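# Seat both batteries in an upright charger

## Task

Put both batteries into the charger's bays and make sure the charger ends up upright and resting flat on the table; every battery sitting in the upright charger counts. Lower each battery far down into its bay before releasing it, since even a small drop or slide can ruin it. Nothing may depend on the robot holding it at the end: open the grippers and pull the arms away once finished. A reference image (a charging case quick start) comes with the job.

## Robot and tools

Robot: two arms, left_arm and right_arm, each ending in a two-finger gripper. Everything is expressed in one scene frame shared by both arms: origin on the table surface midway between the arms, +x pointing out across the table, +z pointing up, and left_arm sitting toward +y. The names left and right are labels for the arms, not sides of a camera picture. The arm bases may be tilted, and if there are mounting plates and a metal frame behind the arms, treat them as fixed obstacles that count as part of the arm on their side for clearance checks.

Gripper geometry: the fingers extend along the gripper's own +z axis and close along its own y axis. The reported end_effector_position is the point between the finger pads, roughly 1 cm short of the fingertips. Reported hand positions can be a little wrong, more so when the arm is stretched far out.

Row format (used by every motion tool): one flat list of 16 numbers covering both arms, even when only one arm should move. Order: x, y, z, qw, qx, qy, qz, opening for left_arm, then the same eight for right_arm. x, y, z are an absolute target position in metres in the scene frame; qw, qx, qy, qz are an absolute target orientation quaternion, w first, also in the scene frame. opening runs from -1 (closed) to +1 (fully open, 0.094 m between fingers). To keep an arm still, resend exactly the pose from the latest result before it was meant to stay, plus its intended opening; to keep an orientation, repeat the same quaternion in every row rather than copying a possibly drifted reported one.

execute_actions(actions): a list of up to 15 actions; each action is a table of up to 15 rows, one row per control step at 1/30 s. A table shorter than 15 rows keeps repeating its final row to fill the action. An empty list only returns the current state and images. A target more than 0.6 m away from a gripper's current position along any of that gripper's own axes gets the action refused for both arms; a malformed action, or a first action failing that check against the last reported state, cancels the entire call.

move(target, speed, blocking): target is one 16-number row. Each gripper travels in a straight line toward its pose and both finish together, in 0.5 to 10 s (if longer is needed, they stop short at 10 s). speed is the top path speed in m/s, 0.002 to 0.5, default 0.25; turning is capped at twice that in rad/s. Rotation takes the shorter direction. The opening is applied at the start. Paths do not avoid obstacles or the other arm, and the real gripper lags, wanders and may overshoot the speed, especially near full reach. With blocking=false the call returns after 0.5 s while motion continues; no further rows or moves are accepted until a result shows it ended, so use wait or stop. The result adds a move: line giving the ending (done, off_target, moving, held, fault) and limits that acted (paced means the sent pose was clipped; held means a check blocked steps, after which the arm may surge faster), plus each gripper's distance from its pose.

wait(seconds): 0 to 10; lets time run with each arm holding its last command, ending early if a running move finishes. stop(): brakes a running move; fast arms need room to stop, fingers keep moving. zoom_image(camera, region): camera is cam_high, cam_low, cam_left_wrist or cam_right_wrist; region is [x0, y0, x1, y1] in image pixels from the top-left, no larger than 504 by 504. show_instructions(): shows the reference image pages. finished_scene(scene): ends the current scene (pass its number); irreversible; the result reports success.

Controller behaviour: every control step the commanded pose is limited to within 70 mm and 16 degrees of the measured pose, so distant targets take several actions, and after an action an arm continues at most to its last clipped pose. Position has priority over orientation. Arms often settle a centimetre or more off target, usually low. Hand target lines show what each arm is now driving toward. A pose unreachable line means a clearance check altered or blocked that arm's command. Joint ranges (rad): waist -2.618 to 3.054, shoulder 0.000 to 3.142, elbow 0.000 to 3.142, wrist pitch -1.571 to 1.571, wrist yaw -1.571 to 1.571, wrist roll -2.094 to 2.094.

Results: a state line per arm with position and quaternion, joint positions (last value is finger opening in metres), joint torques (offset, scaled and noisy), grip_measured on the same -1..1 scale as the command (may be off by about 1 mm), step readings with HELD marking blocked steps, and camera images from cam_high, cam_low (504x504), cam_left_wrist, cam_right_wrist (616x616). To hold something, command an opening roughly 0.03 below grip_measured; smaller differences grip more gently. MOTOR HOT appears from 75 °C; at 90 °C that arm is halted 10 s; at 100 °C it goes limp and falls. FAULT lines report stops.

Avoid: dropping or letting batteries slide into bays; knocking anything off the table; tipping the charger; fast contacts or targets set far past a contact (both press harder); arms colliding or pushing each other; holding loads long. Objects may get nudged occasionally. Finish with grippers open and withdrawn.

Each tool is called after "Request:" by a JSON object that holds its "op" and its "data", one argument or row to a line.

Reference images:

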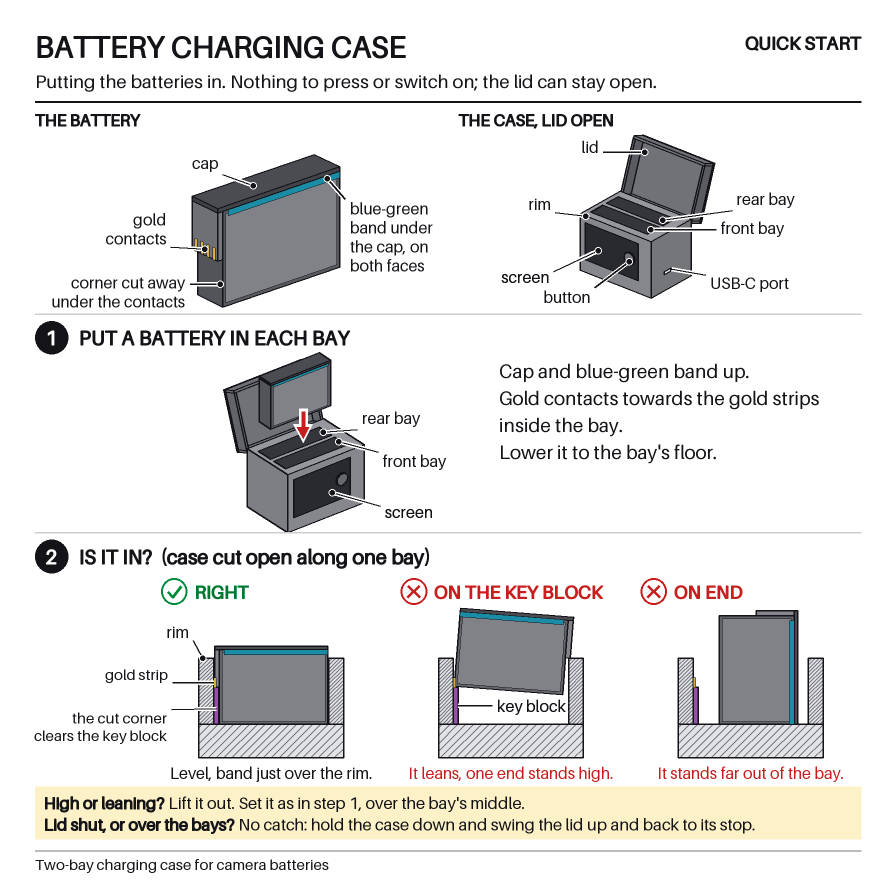

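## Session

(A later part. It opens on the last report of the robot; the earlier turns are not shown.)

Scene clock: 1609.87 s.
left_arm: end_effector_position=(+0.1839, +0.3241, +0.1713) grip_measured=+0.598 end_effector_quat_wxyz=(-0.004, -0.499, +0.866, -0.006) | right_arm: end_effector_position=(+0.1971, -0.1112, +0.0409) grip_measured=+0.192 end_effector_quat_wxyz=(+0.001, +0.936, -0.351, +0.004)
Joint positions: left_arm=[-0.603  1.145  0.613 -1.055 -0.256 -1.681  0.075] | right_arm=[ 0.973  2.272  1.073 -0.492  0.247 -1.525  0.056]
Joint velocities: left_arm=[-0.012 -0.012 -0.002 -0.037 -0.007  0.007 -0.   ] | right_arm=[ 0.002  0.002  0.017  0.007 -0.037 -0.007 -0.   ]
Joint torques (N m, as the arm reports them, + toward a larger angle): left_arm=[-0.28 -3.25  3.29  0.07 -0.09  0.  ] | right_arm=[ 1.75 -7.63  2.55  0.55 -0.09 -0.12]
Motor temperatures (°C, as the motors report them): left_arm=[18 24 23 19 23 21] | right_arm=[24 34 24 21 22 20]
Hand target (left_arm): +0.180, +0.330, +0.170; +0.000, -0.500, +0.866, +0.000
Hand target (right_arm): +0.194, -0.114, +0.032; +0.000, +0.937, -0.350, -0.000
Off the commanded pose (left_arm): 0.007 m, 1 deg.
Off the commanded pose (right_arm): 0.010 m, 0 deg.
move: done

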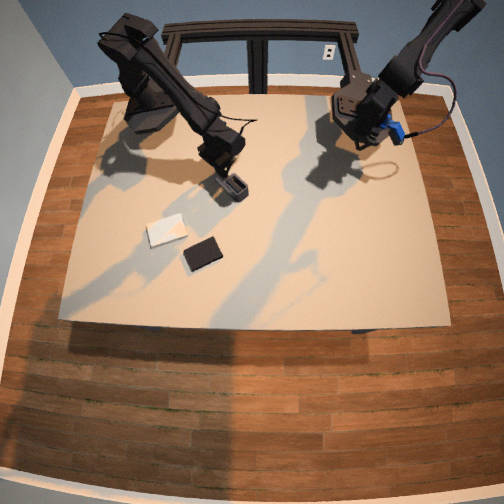

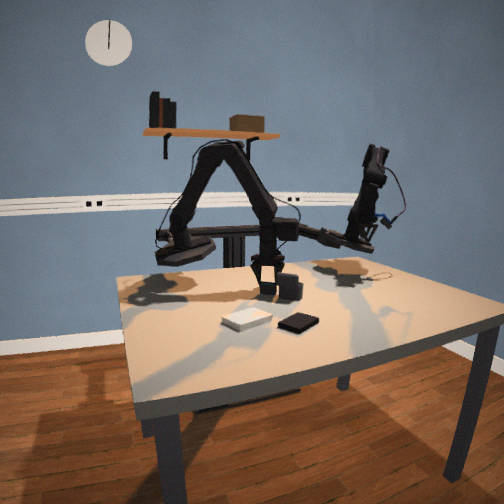

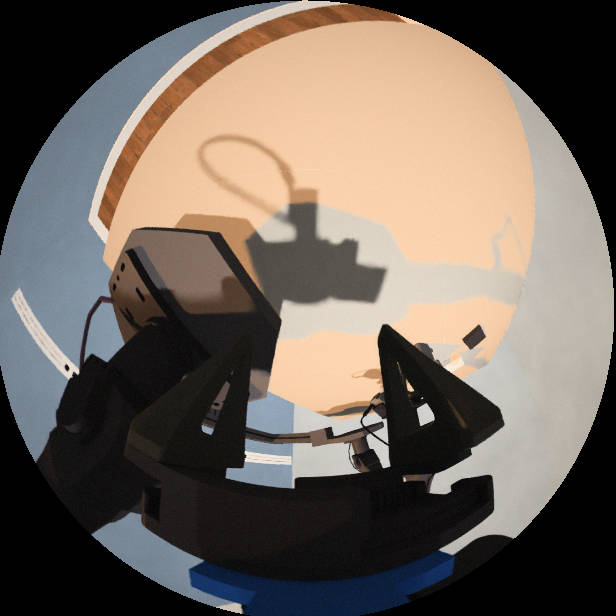

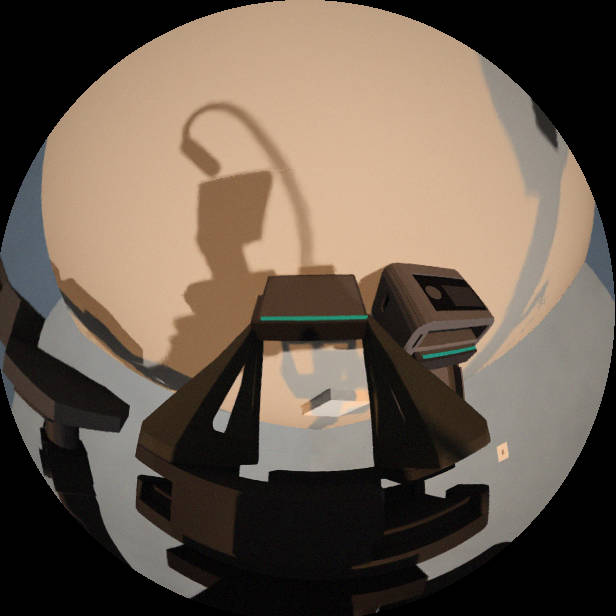

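Request:
{"op": "execute_actions", "data": {
  "actions": [
    [[0.18,0.33,0.17,0,-0.5,0.866,0,0.6,0.197,-0.111,0.037,0,-0.9367,0.3502,0,0.2]],
    [[0.18,0.33,0.17,0,-0.5,0.866,0,0.6,0.197,-0.111,0.037,0,-0.9367,0.3502,0,0.3]]
  ]
}}

Request:
{"op": "zoom_image", "data": {
  "camera": "cam_right_wrist",
  "region": [220,200,410,390]
}}

Scene clock: 1613.77 s.
left_arm: end_effector_position=(+0.1839, +0.3241, +0.1713) grip_measured=+0.598 end_effector_quat_wxyz=(-0.004, -0.499, +0.866, -0.006) | right_arm: end_effector_position=(+0.1973, -0.1110, +0.0409) grip_measured=+0.298 end_effector_quat_wxyz=(+0.000, +0.936, -0.351, +0.004)
Joint positions: left_arm=[-0.603  1.145  0.613 -1.055 -0.256 -1.681  0.075] | right_arm=[ 0.973  2.272  1.073 -0.491  0.247 -1.525  0.061]
Joint velocities: left_arm=[-0.022  0.007 -0.017  0.037  0.007  0.022  0.   ] | right_arm=[-0.007  0.012 -0.002 -0.066  0.051  0.051 -0.   ]
Joint torques (N m, as the arm reports them, + toward a larger angle): left_arm=[-0.34 -3.09  3.46  0.09 -0.14  0.01] | right_arm=[ 2.1  -8.02  4.5   0.24 -0.07 -0.08]
Motor temperatures (°C, as the motors report them): left_arm=[18 24 23 19 23 21] | right_arm=[24 33 24 21 22 20]
Hand target (left_arm): +0.180, +0.330, +0.170; +0.000, -0.500, +0.866, +0.000
Hand target (right_arm): +0.197, -0.111, +0.037; -0.000, +0.937, -0.350, -0.000
Off the commanded pose (left_arm): 0.007 m, 1 deg.
Off the commanded pose (right_arm): 0.004 m, 0 deg.
Step readings (end_effector_position; steps 1 to 15: 1st action; 16 to 30: 2nd action):
0: left_arm (+0.1839, +0.3241, +0.1713) | right_arm (+0.1971, -0.1112, +0.0409)
1: left_arm (+0.1839, +0.3241, +0.1713) | right_arm (+0.1971, -0.1112, +0.0409)
2: left_arm (+0.1839, +0.3241, +0.1713) | right_arm (+0.1971, -0.1112, +0.0409)
4: left_arm (+0.1839, +0.3241, +0.1713) | right_arm (+0.1971, -0.1112, +0.0409)
8: left_arm (+0.1839, +0.3241, +0.1713) | right_arm (+0.1971, -0.1112, +0.0409)
15: left_arm (+0.1839, +0.3241, +0.1713) | right_arm (+0.1971, -0.1112, +0.0409)
16: left_arm (+0.1839, +0.3241, +0.1713) | right_arm (+0.1971, -0.1112, +0.0409)
17: left_arm (+0.1839, +0.3241, +0.1713) | right_arm (+0.1972, -0.1111, +0.0409)
19: left_arm (+0.1839, +0.3241, +0.1713) | right_arm (+0.1973, -0.1110, +0.0409)
23: left_arm (+0.1839, +0.3241, +0.1713) | right_arm (+0.1973, -0.1110, +0.0409)
30: end_effector_position above

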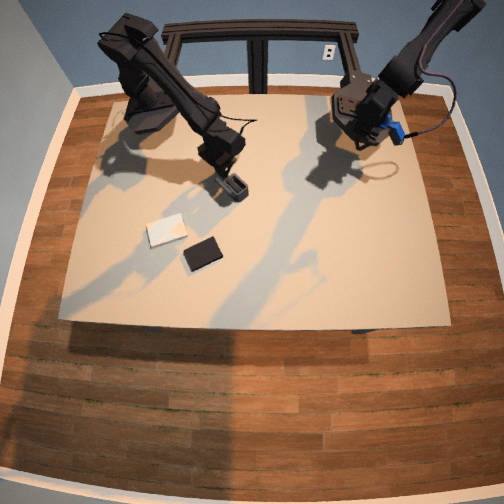

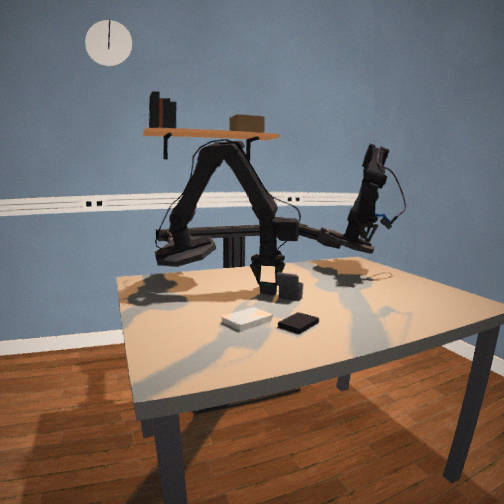

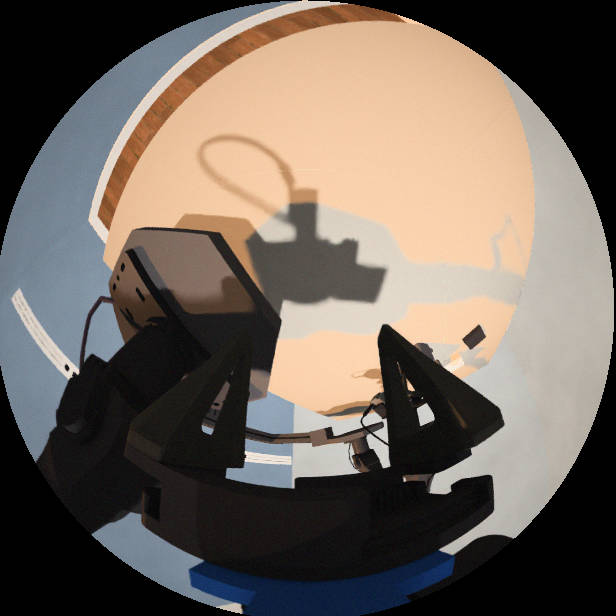

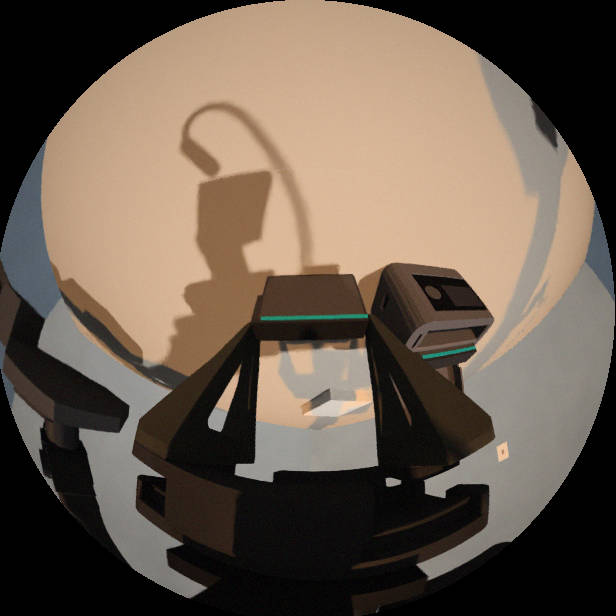

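Region (220, 200, 410, 390) of cam_right_wrist's 616x616 image, scaled by 2.653, with more detail than that image has.

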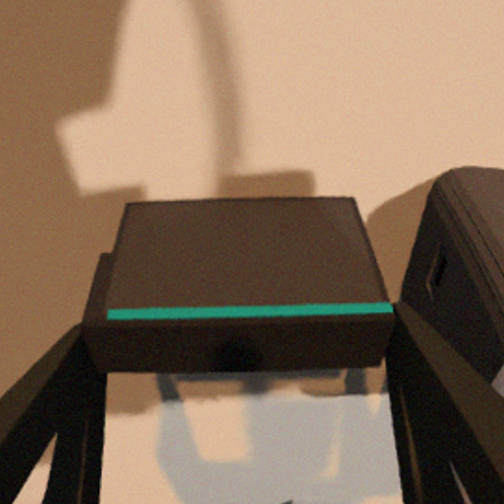

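Request:
{"op": "execute_actions", "data": {
  "actions": [
    [[0.18,0.33,0.17,0,-0.5,0.866,0,0.6,0.197,-0.111,0.037,0,-0.9367,0.3502,0,0.21]],
    [[0.18,0.33,0.17,0,-0.5,0.866,0,0.6,0.197,-0.111,0.037,0,-0.9367,0.3502,0,0.165]],
    [[0.18,0.33,0.17,0,-0.5,0.866,0,0.6,0.197,-0.111,0.037,0,-0.9367,0.3502,0,0.165]]
  ]
}}

Request:
{"op": "zoom_image", "data": {
  "camera": "cam_right_wrist",
  "region": [220,200,410,390]
}}

Scene clock: 1620.53 s.
left_arm: end_effector_position=(+0.1839, +0.3241, +0.1713) grip_measured=+0.598 end_effector_quat_wxyz=(-0.004, -0.499, +0.866, -0.006) | right_arm: end_effector_position=(+0.1973, -0.1110, +0.0409) grip_measured=+0.192 end_effector_quat_wxyz=(+0.000, +0.936, -0.351, +0.004)
Joint positions: left_arm=[-0.603  1.145  0.613 -1.055 -0.256 -1.681  0.075] | right_arm=[ 0.973  2.272  1.073 -0.491  0.247 -1.525  0.056]
Joint velocities: left_arm=[-0.002 -0.022 -0.002 -0.037  0.037 -0.022 -0.   ] | right_arm=[ 0.032 -0.002  0.002  0.037  0.081 -0.007  0.   ]
Joint torques (N m, as the arm reports them, + toward a larger angle): left_arm=[-0.22 -3.22  3.27  0.07 -0.1   0.03] | right_arm=[ 1.96 -8.03  4.63  0.26 -0.06 -0.06]
Motor temperatures (°C, as the motors report them): left_arm=[18 24 23 19 23 21] | right_arm=[24 33 24 21 22 20]
Hand target (left_arm): +0.180, +0.330, +0.170; +0.000, -0.500, +0.866, +0.000
Hand target (right_arm): +0.197, -0.111, +0.037; -0.000, +0.937, -0.350, -0.000
Off the commanded pose (left_arm): 0.007 m, 1 deg.
Off the commanded pose (right_arm): 0.004 m, 0 deg.
Step readings (end_effector_position; steps 1 to 15: 1st action; 16 to 30: 2nd action; 31 to 45: 3rd action):
0: left_arm (+0.1839, +0.3241, +0.1713) | right_arm (+0.1973, -0.1110, +0.0409)
1: left_arm (+0.1839, +0.3241, +0.1713) | right_arm (+0.1973, -0.1110, +0.0409)
2: left_arm (+0.1839, +0.3241, +0.1713) | right_arm (+0.1973, -0.1110, +0.0409)
4: left_arm (+0.1839, +0.3241, +0.1713) | right_arm (+0.1973, -0.1110, +0.0409)
8: left_arm (+0.1839, +0.3241, +0.1713) | right_arm (+0.1973, -0.1110, +0.0409)
15: left_arm (+0.1839, +0.3241, +0.1713) | right_arm (+0.1973, -0.1110, +0.0409)
16: left_arm (+0.1839, +0.3241, +0.1713) | right_arm (+0.1973, -0.1110, +0.0409)
17: left_arm (+0.1839, +0.3241, +0.1713) | right_arm (+0.1973, -0.1110, +0.0409)
19: left_arm (+0.1839, +0.3241, +0.1713) | right_arm (+0.1973, -0.1110, +0.0409)
23: left_arm (+0.1839, +0.3241, +0.1713) | right_arm (+0.1973, -0.1110, +0.0409)
30: left_arm (+0.1839, +0.3241, +0.1713) | right_arm (+0.1973, -0.1110, +0.0409)
31: left_arm (+0.1839, +0.3241, +0.1713) | right_arm (+0.1973, -0.1110, +0.0409)
32: left_arm (+0.1839, +0.3241, +0.1713) | right_arm (+0.1973, -0.1110, +0.0409)
34: left_arm (+0.1839, +0.3241, +0.1713) | right_arm (+0.1973, -0.1110, +0.0409)
38: left_arm (+0.1839, +0.3241, +0.1713) | right_arm (+0.1973, -0.1110, +0.0409)
45: end_effector_position above

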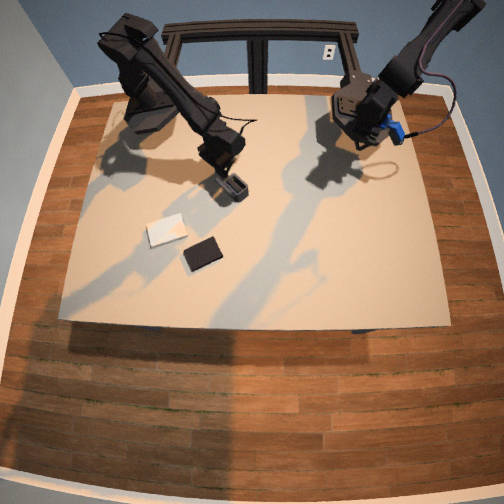

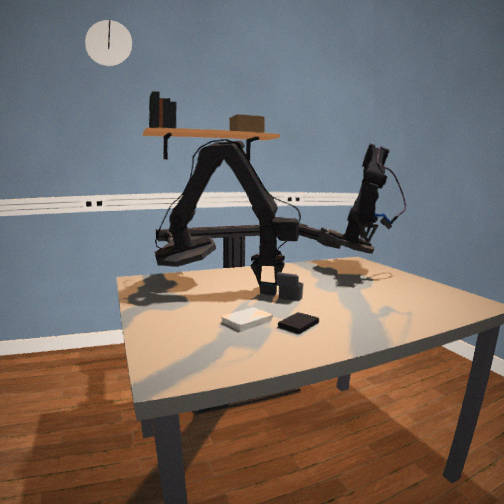

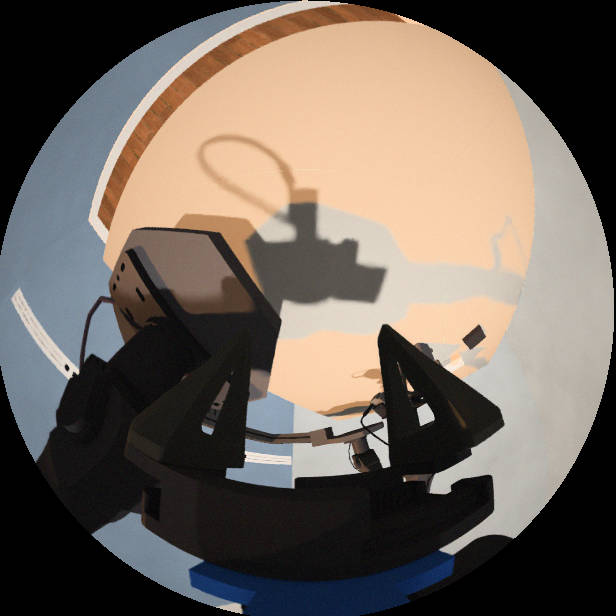

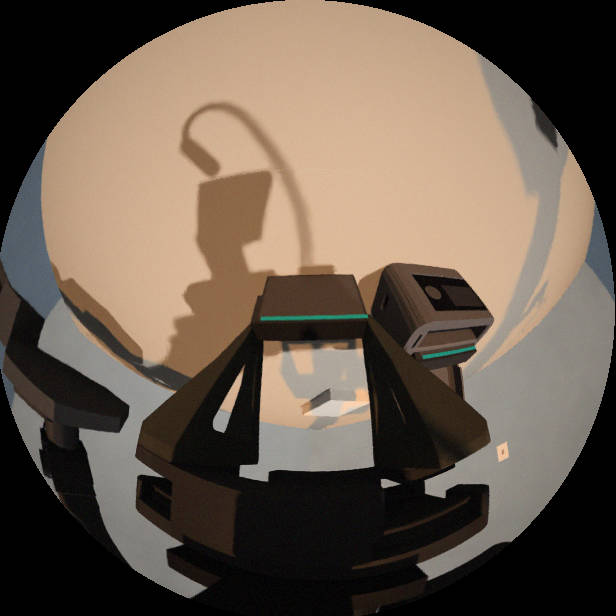

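Region (220, 200, 410, 390) of cam_right_wrist's 616x616 image, scaled by 2.653, with more detail than that image has.

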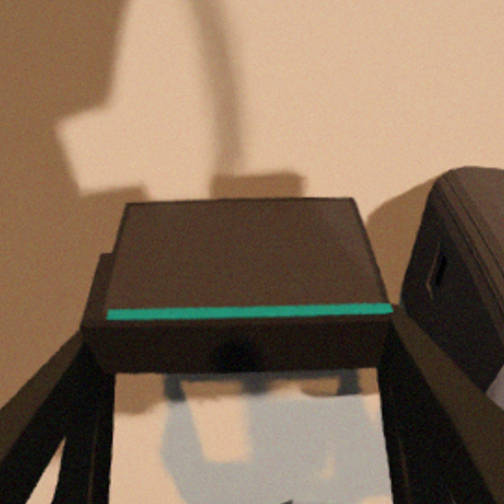

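Request:
{"op": "execute_actions", "data": {
  "actions": []
}}

Scene clock: 1635.77 s.
left_arm: end_effector_position=(+0.1839, +0.3241, +0.1713) grip_measured=+0.598 end_effector_quat_wxyz=(-0.004, -0.499, +0.866, -0.006) | right_arm: end_effector_position=(+0.1973, -0.1110, +0.0409) grip_measured=+0.192 end_effector_quat_wxyz=(+0.000, +0.936, -0.351, +0.004)
Joint positions: left_arm=[-0.603  1.145  0.613 -1.055 -0.256 -1.681  0.075] | right_arm=[ 0.973  2.272  1.073 -0.491  0.247 -1.525  0.056]
Joint velocities: left_arm=[ 0.002 -0.002 -0.002  0.037 -0.051 -0.022  0.   ] | right_arm=[-0.002 -0.002  0.007 -0.007  0.022  0.022  0.   ]
Joint torques (N m, as the arm reports them, + toward a larger angle): left_arm=[-0.22 -3.17  3.42  0.07 -0.13  0.01] | right_arm=[ 1.92 -7.93  4.52  0.3  -0.07 -0.1 ]
Motor temperatures (°C, as the motors report them): left_arm=[18 24 23 19 23 21] | right_arm=[24 32 24 21 22 20]
Hand target (left_arm): +0.180, +0.330, +0.170; +0.000, -0.500, +0.866, +0.000
Hand target (right_arm): +0.197, -0.111, +0.037; -0.000, +0.937, -0.350, -0.000
Off the commanded pose (left_arm): 0.007 m, 1 deg.
Off the commanded pose (right_arm): 0.004 m, 0 deg.

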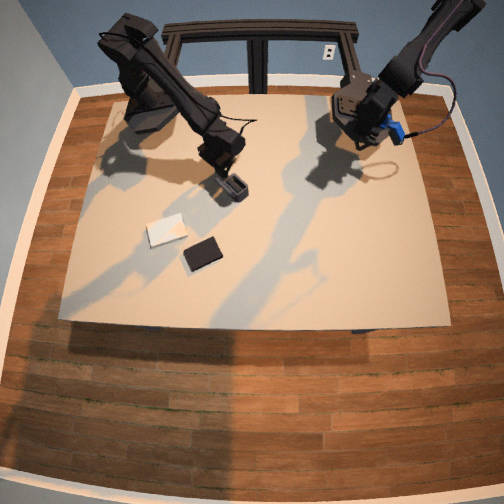

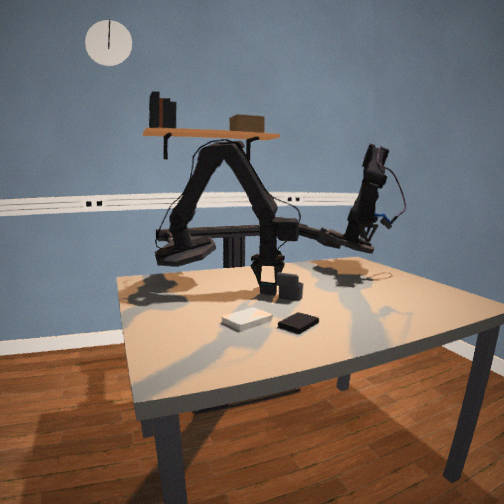

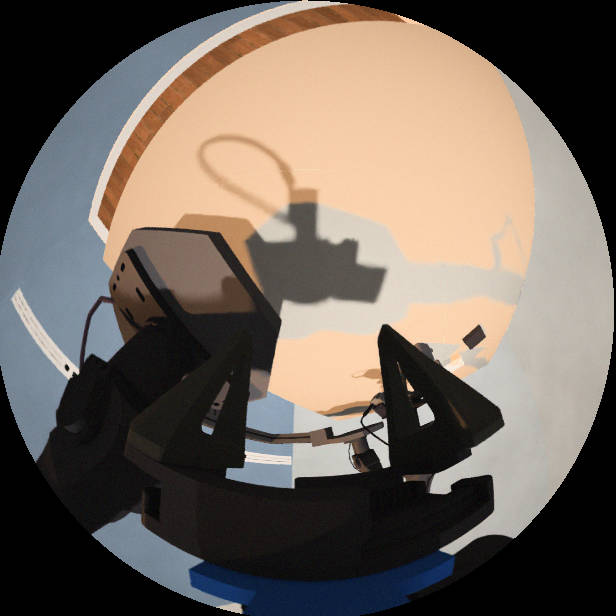

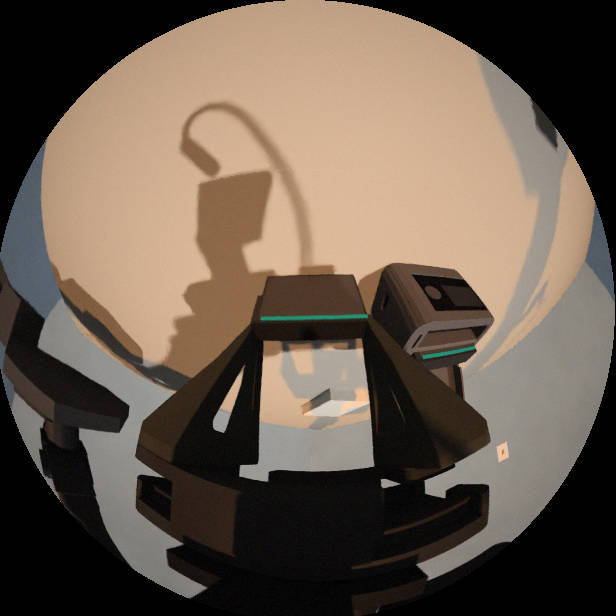

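Request:
{"op": "move", "data": {
  "target": [0.18,0.33,0.17,0,-0.5,0.866,0,0.6,0.197,-0.111,0.17,0,-0.9367,0.3502,0,0.165],
  "speed": 0.12
}}

Request:
{"op": "move", "data": {
  "target": [0.18,0.33,0.17,0,-0.5,0.866,0,0.6,0.2585,-0.0453,0.17,0,-0.9367,0.3502,0,0.165],
  "speed": 0.1
}}

Scene clock: 1641.30 s.
left_arm: end_effector_position=(+0.1839, +0.3241, +0.1713) grip_measured=+0.598 end_effector_quat_wxyz=(-0.004, -0.499, +0.866, -0.006) | right_arm: end_effector_position=(+0.1969, -0.1199, +0.1532) grip_measured=+0.192 end_effector_quat_wxyz=(+0.021, +0.937, -0.349, +0.002)
Joint positions: left_arm=[-0.603  1.145  0.613 -1.055 -0.256 -1.681  0.075] | right_arm=[ 1.041  2.039  1.247 -0.96   0.246 -1.448  0.056]
Joint velocities: left_arm=[-0.002  0.012  0.002  0.081  0.037  0.022 -0.002] | right_arm=[-0.022  0.007  0.002 -0.051 -0.037 -0.022  0.001]
Joint torques (N m, as the arm reports them, + toward a larger angle): left_arm=[-0.34 -3.13  3.41  0.05 -0.12  0.03] | right_arm=[  3.71 -10.27   9.09  -0.1   -0.14   0.04]
Motor temperatures (°C, as the motors report them): left_arm=[18 24 23 19 23 21] | right_arm=[24 32 24 21 22 20]
Hand target (left_arm): +0.180, +0.330, +0.170; +0.000, -0.500, +0.866, +0.000
Hand target (right_arm): +0.198, -0.111, +0.169; +0.000, +0.937, -0.350, +0.001
Off the commanded pose (left_arm): 0.007 m, 1 deg.
Off the commanded pose (right_arm): 0.019 m, 2 deg.
move: off_target (right_arm)

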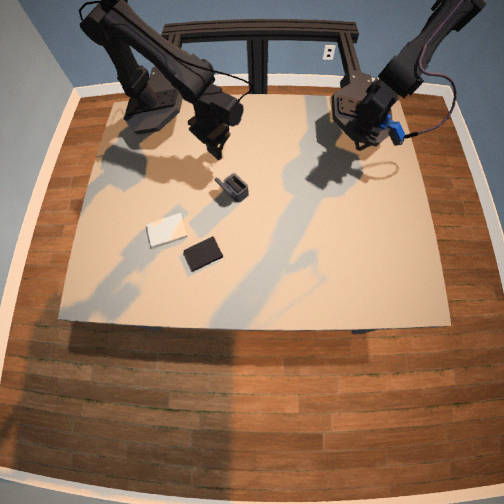

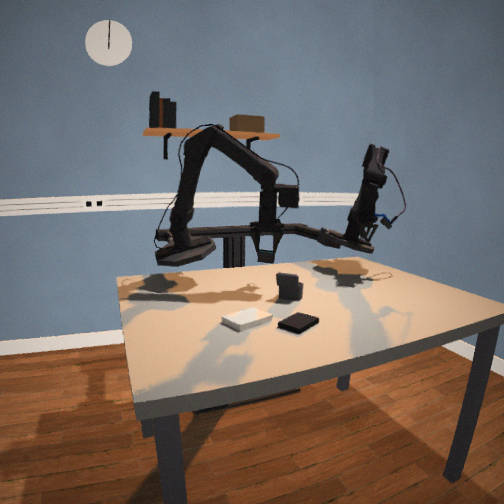

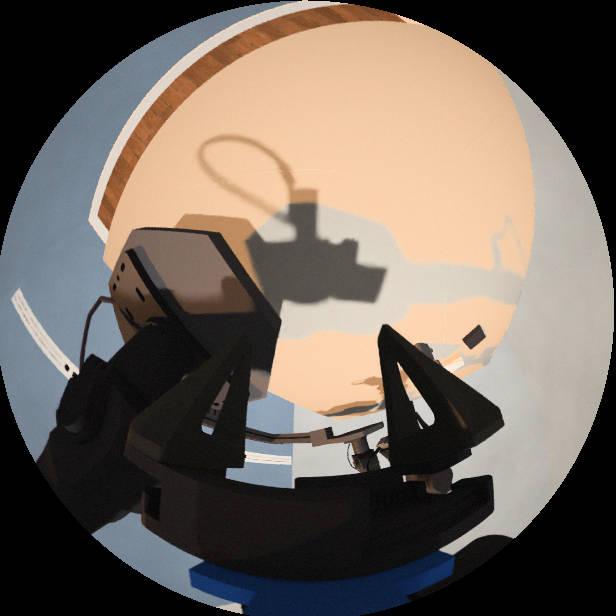

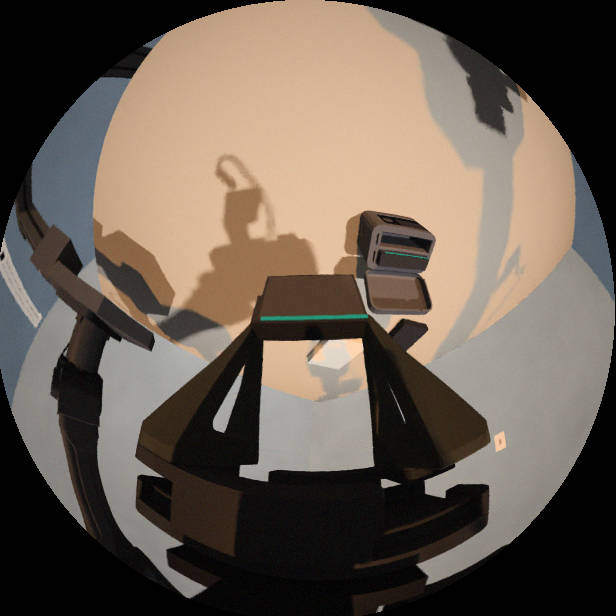

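Scene clock: 1642.87 s.
left_arm: end_effector_position=(+0.1839, +0.3241, +0.1713) grip_measured=+0.598 end_effector_quat_wxyz=(-0.004, -0.499, +0.866, -0.006) | right_arm: end_effector_position=(+0.2546, -0.0492, +0.1607) grip_measured=+0.192 end_effector_quat_wxyz=(+0.009, +0.936, -0.351, +0.004)
Joint positions: left_arm=[-0.603  1.145  0.613 -1.055 -0.256 -1.681  0.075] | right_arm=[ 1.027  2.336  1.733 -1.118  0.246 -1.464  0.056]
Joint velocities: left_arm=[-0.002  0.012  0.007  0.037 -0.037  0.051  0.001] | right_arm=[-0.002  0.002 -0.017 -0.037  0.022 -0.007  0.001]
Joint torques (N m, as the arm reports them, + toward a larger angle): left_arm=[-0.34 -3.18  3.36  0.09 -0.1   0.  ] | right_arm=[  2.71 -10.75   9.74  -0.06  -0.12  -0.11]
Motor temperatures (°C, as the motors report them): left_arm=[18 24 23 19 23 21] | right_arm=[24 32 24 21 22 20]
Hand target (left_arm): +0.180, +0.330, +0.170; +0.000, -0.500, +0.866, +0.000
Hand target (right_arm): +0.258, -0.045, +0.169; -0.000, +0.937, -0.350, +0.000
Off the commanded pose (left_arm): 0.007 m, 1 deg.
Off the commanded pose (right_arm): 0.011 m, 1 deg.
move: off_target (right_arm)

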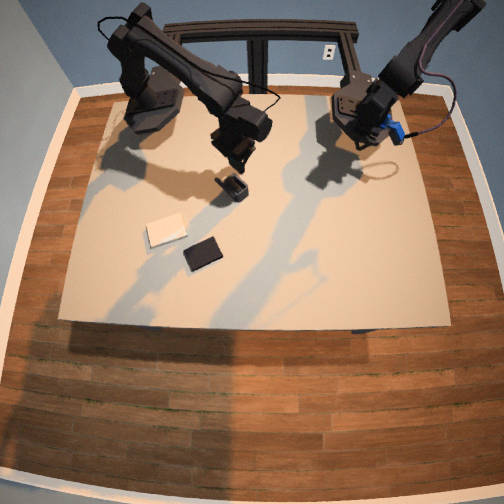

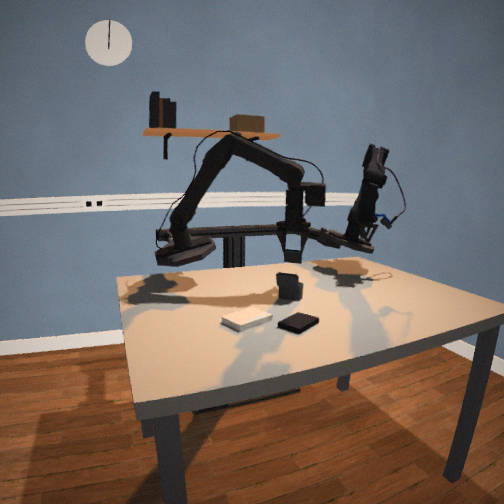

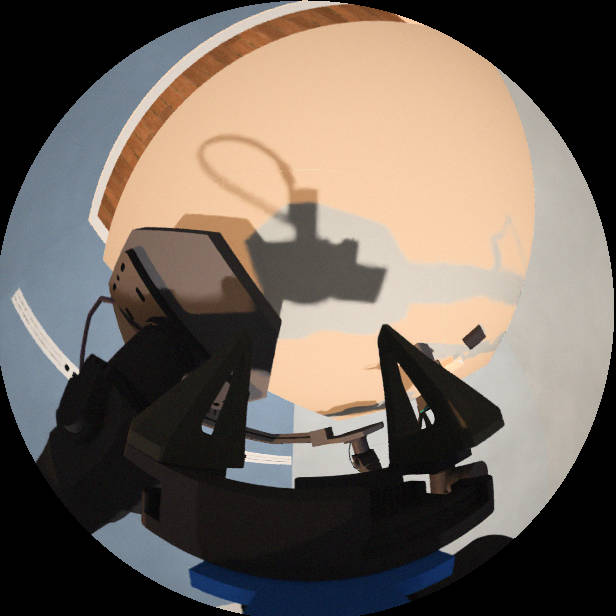

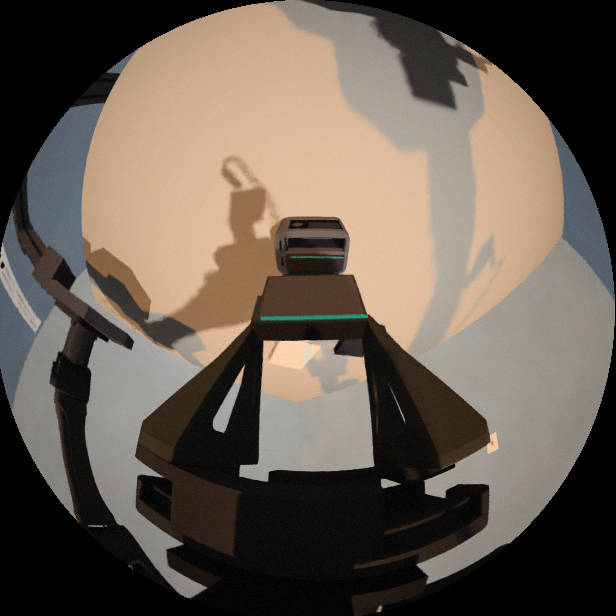

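Request:
{"op": "execute_actions", "data": {
  "actions": [
    [[0.18,0.33,0.17,0,-0.5,0.866,0,0.6,0.2585,-0.0453,0.158,0,-0.9367,0.3502,0,0.165],[0.18,0.33,0.17,0,-0.5,0.866,0,0.6,0.2585,-0.0453,0.156,0,-0.9367,0.3502,0,0.165],[0.18,0.33,0.17,0,-0.5,0.866,0,0.6,0.2585,-0.0453,0.154,0,-0.9367,0.3502,0,0.165],[0.18,0.33,0.17,0,-0.5,0.866,0,0.6,0.2585,-0.0453,0.152,0,-0.9367,0.3502,0,0.165],[0.18,0.33,0.17,0,-0.5,0.866,0,0.6,0.2585,-0.0453,0.150,0,-0.9367,0.3502,0,0.165],[0.18,0.33,0.17,0,-0.5,0.866,0,0.6,0.2585,-0.0453,0.148,0,-0.9367,0.3502,0,0.165],[0.18,0.33,0.17,0,-0.5,0.866,0,0.6,0.2585,-0.0453,0.146,0,-0.9367,0.3502,0,0.165],[0.18,0.33,0.17,0,-0.5,0.866,0,0.6,0.2585,-0.0453,0.144,0,-0.9367,0.3502,0,0.165],[0.18,0.33,0.17,0,-0.5,0.866,0,0.6,0.2585,-0.0453,0.142,0,-0.9367,0.3502,0,0.165],[0.18,0.33,0.17,0,-0.5,0.866,0,0.6,0.2585,-0.0453,0.140,0,-0.9367,0.3502,0,0.165],[0.18,0.33,0.17,0,-0.5,0.866,0,0.6,0.2585,-0.0453,0.138,0,-0.9367,0.3502,0,0.165],[0.18,0.33,0.17,0,-0.5,0.866,0,0.6,0.2585,-0.0453,0.136,0,-0.9367,0.3502,0,0.165],[0.18,0.33,0.17,0,-0.5,0.866,0,0.6,0.2585,-0.0453,0.134,0,-0.9367,0.3502,0,0.165],[0.18,0.33,0.17,0,-0.5,0.866,0,0.6,0.2585,-0.0453,0.132,0,-0.9367,0.3502,0,0.165],[0.18,0.33,0.17,0,-0.5,0.866,0,0.6,0.2585,-0.0453,0.130,0,-0.9367,0.3502,0,0.165]],
    [[0.18,0.33,0.17,0,-0.5,0.866,0,0.6,0.2585,-0.0453,0.128,0,-0.9367,0.3502,0,0.165],[0.18,0.33,0.17,0,-0.5,0.866,0,0.6,0.2585,-0.0453,0.126,0,-0.9367,0.3502,0,0.165],[0.18,0.33,0.17,0,-0.5,0.866,0,0.6,0.2585,-0.0453,0.124,0,-0.9367,0.3502,0,0.165],[0.18,0.33,0.17,0,-0.5,0.866,0,0.6,0.2585,-0.0453,0.122,0,-0.9367,0.3502,0,0.165],[0.18,0.33,0.17,0,-0.5,0.866,0,0.6,0.2585,-0.0453,0.120,0,-0.9367,0.3502,0,0.165],[0.18,0.33,0.17,0,-0.5,0.866,0,0.6,0.2585,-0.0453,0.118,0,-0.9367,0.3502,0,0.165],[0.18,0.33,0.17,0,-0.5,0.866,0,0.6,0.2585,-0.0453,0.116,0,-0.9367,0.3502,0,0.165],[0.18,0.33,0.17,0,-0.5,0.866,0,0.6,0.2585,-0.0453,0.114,0,-0.9367,0.3502,0,0.165],[0.18,0.33,0.17,0,-0.5,0.866,0,0.6,0.2585,-0.0453,0.112,0,-0.9367,0.3502,0,0.165],[0.18,0.33,0.17,0,-0.5,0.866,0,0.6,0.2585,-0.0453,0.110,0,-0.9367,0.3502,0,0.165],[0.18,0.33,0.17,0,-0.5,0.866,0,0.6,0.2585,-0.0453,0.108,0,-0.9367,0.3502,0,0.165],[0.18,0.33,0.17,0,-0.5,0.866,0,0.6,0.2585,-0.0453,0.106,0,-0.9367,0.3502,0,0.165],[0.18,0.33,0.17,0,-0.5,0.866,0,0.6,0.2585,-0.0453,0.104,0,-0.9367,0.3502,0,0.165],[0.18,0.33,0.17,0,-0.5,0.866,0,0.6,0.2585,-0.0453,0.102,0,-0.9367,0.3502,0,0.165],[0.18,0.33,0.17,0,-0.5,0.866,0,0.6,0.2585,-0.0453,0.100,0,-0.9367,0.3502,0,0.165]]
  ]
}}

Request:
{"op": "zoom_image", "data": {
  "camera": "cam_right_wrist",
  "region": [230,190,390,320]
}}

Scene clock: 1656.53 s.
left_arm: end_effector_position=(+0.1839, +0.3241, +0.1713) grip_measured=+0.598 end_effector_quat_wxyz=(-0.004, -0.499, +0.866, -0.006) | right_arm: end_effector_position=(+0.2565, -0.0493, +0.1058) grip_measured=+0.192 end_effector_quat_wxyz=(+0.011, +0.936, -0.352, +0.001)
Joint positions: left_arm=[-0.603  1.145  0.613 -1.055 -0.256 -1.681  0.075] | right_arm=[ 0.991  2.409  1.636 -0.945  0.246 -1.498  0.056]
Joint velocities: left_arm=[-0.002 -0.022 -0.012 -0.037  0.022 -0.007  0.001] | right_arm=[-0.056  0.085 -0.085  0.198 -0.051 -0.022  0.   ]
Joint torques (N m, as the arm reports them, + toward a larger angle): left_arm=[-0.25 -3.08  3.48  0.06 -0.14  0.06] | right_arm=[  2.89 -11.19   5.12   0.2   -0.06  -0.13]
Motor temperatures (°C, as the motors report them): left_arm=[18 24 23 19 23 21] | right_arm=[24 33 25 21 22 20]
Hand target (left_arm): +0.180, +0.330, +0.170; +0.000, -0.500, +0.866, +0.000
Hand target (right_arm): +0.258, -0.046, +0.100; +0.000, +0.937, -0.350, -0.000
Off the commanded pose (left_arm): 0.007 m, 1 deg.
Off the commanded pose (right_arm): 0.007 m, 1 deg.
Step readings (end_effector_position; steps 1 to 15: 1st action; 16 to 30: 2nd action):
0: left_arm (+0.1839, +0.3241, +0.1713) | right_arm (+0.2545, -0.0495, +0.1607)
1: left_arm (+0.1839, +0.3241, +0.1713) | right_arm (+0.2547, -0.0494, +0.1607)
2: left_arm (+0.1839, +0.3241, +0.1713) | right_arm (+0.2550, -0.0493, +0.1603)
4: left_arm (+0.1839, +0.3241, +0.1713) | right_arm (+0.2564, -0.0488, +0.1585)
8: left_arm (+0.1839, +0.3241, +0.1713) | right_arm (+0.2590, -0.0478, +0.1516)
15: left_arm (+0.1839, +0.3241, +0.1713) | right_arm (+0.2563, -0.0501, +0.1351)
16: left_arm (+0.1839, +0.3241, +0.1713) | right_arm (+0.2561, -0.0501, +0.1331)
17: left_arm (+0.1839, +0.3241, +0.1713) | right_arm (+0.2561, -0.0501, +0.1310)
19: left_arm (+0.1839, +0.3241, +0.1713) | right_arm (+0.2561, -0.0498, +0.1271)
23: left_arm (+0.1839, +0.3241, +0.1713) | right_arm (+0.2565, -0.0494, +0.1197)
30: end_effector_position above

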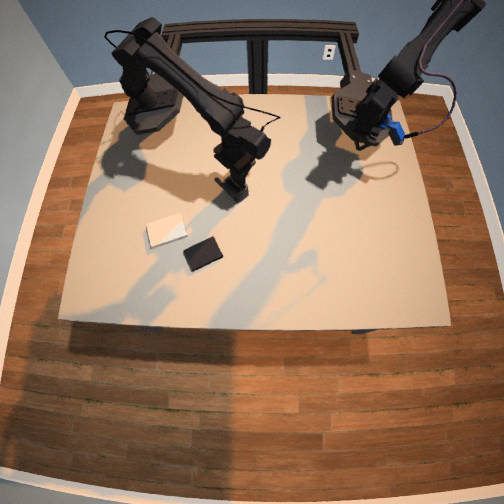

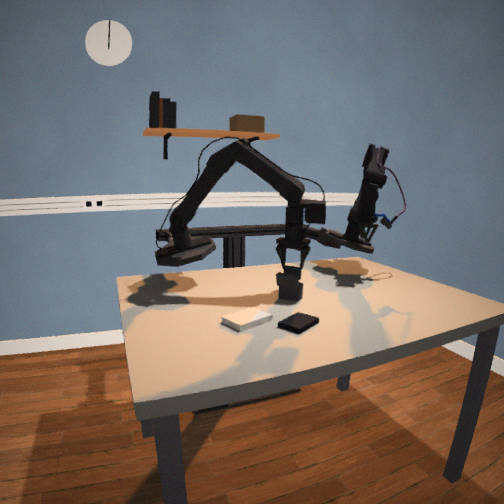

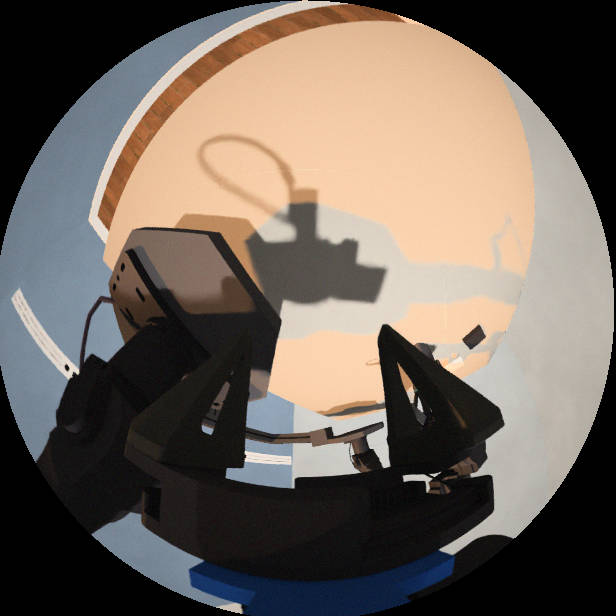

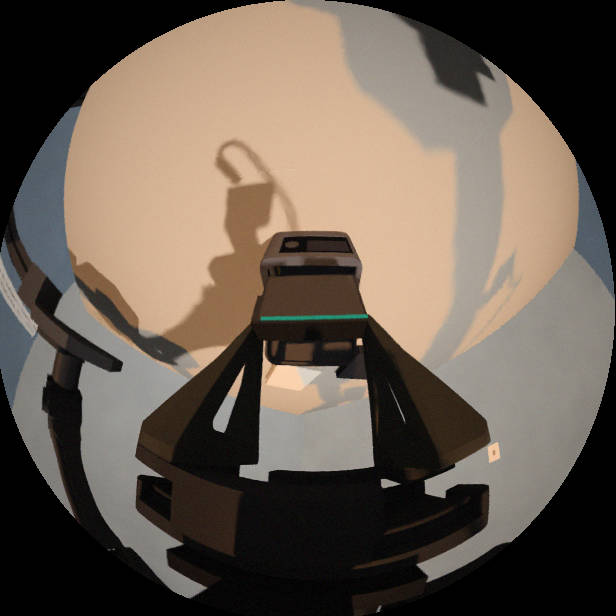

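Region (230, 190, 390, 320) of cam_right_wrist's 616x616 image, scaled by 3.150, with more detail than that image has; it fills the top 410 rows of this view, and the rest is white.

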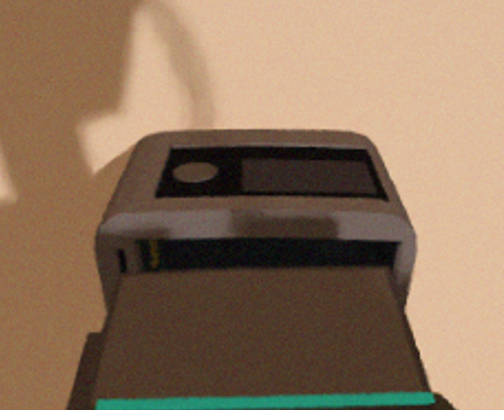

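Request:
{"op": "wait", "data": {
  "seconds": 1
}}

Request:
{"op": "zoom_image", "data": {
  "camera": "cam_right_wrist",
  "region": [230,190,390,320]
}}

Scene clock: 1659.07 s.
left_arm: end_effector_position=(+0.1839, +0.3241, +0.1713) grip_measured=+0.598 end_effector_quat_wxyz=(-0.004, -0.499, +0.866, -0.006) | right_arm: end_effector_position=(+0.2578, -0.0473, +0.0997) grip_measured=+0.192 end_effector_quat_wxyz=(+0.007, +0.936, -0.352, +0.002)
Joint positions: left_arm=[-0.603  1.145  0.613 -1.055 -0.256 -1.681  0.075] | right_arm=[ 0.988  2.42   1.628 -0.918  0.246 -1.503  0.056]
Joint velocities: left_arm=[-0.012 -0.002  0.002 -0.095 -0.007 -0.022  0.001] | right_arm=[ 0.002  0.012  0.012  0.051 -0.007 -0.022 -0.001]
Joint torques (N m, as the arm reports them, + toward a larger angle): left_arm=[-0.23 -3.06  3.41  0.06 -0.11  0.04] | right_arm=[  2.96 -11.42   5.23   0.25  -0.08  -0.1 ]
Motor temperatures (°C, as the motors report them): left_arm=[18 24 23 19 23 21] | right_arm=[24 33 25 21 22 20]
Hand target (left_arm): +0.180, +0.330, +0.170; +0.000, -0.500, +0.866, +0.000
Hand target (right_arm): +0.258, -0.046, +0.100; +0.000, +0.937, -0.350, -0.000
Off the commanded pose (left_arm): 0.007 m, 1 deg.
Off the commanded pose (right_arm): 0.002 m, 1 deg.
wait: 1.00 s; at rest from the start

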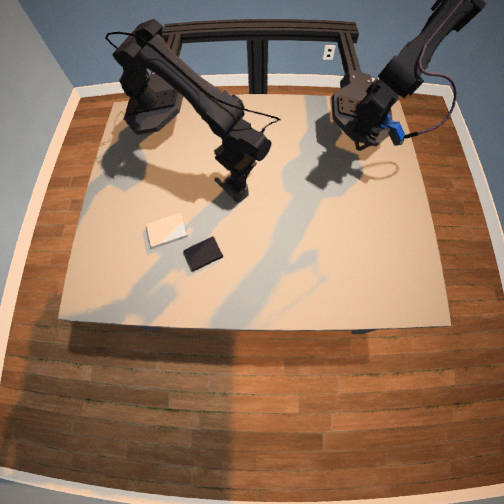

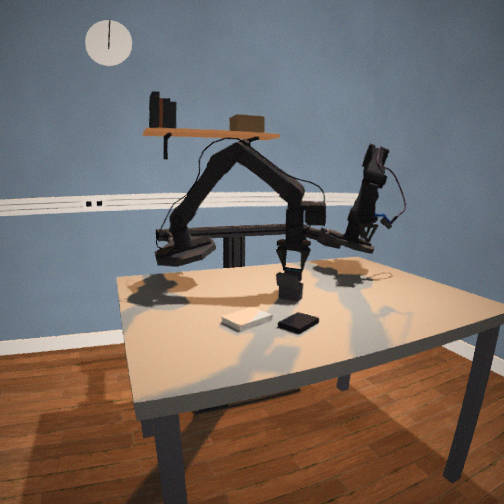

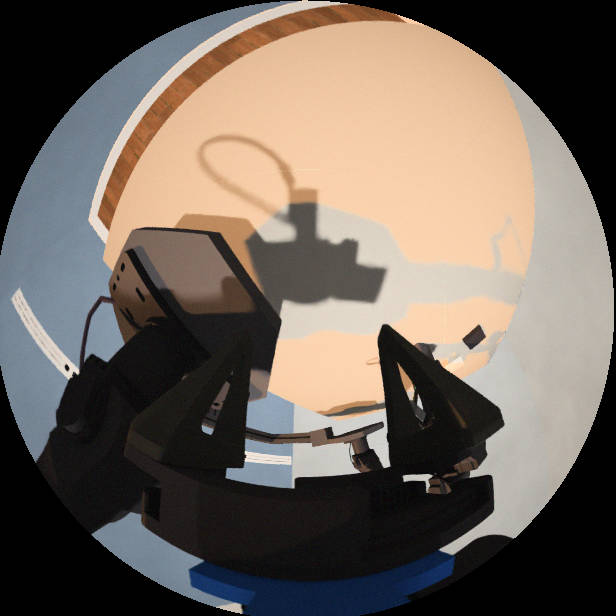

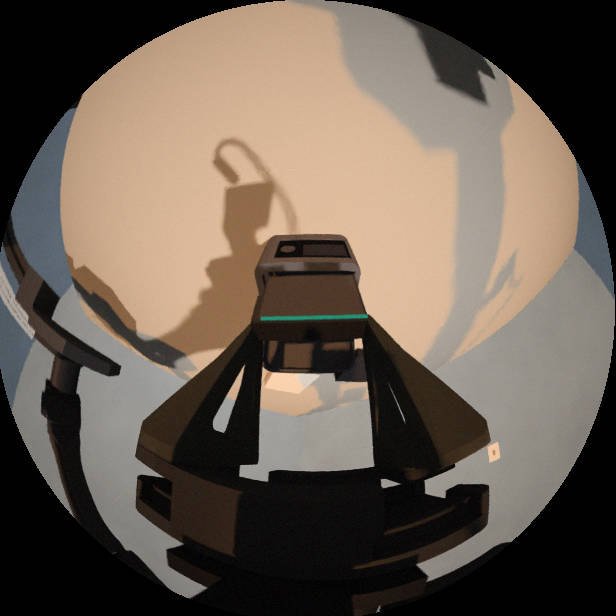

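Region (230, 190, 390, 320) of cam_right_wrist's 616x616 image, scaled by 3.150, with more detail than that image has; it fills the top 410 rows of this view, and the rest is white.

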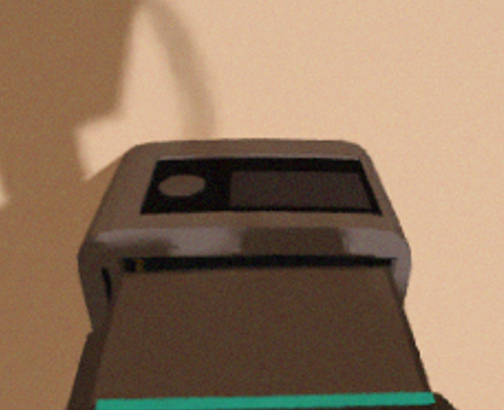

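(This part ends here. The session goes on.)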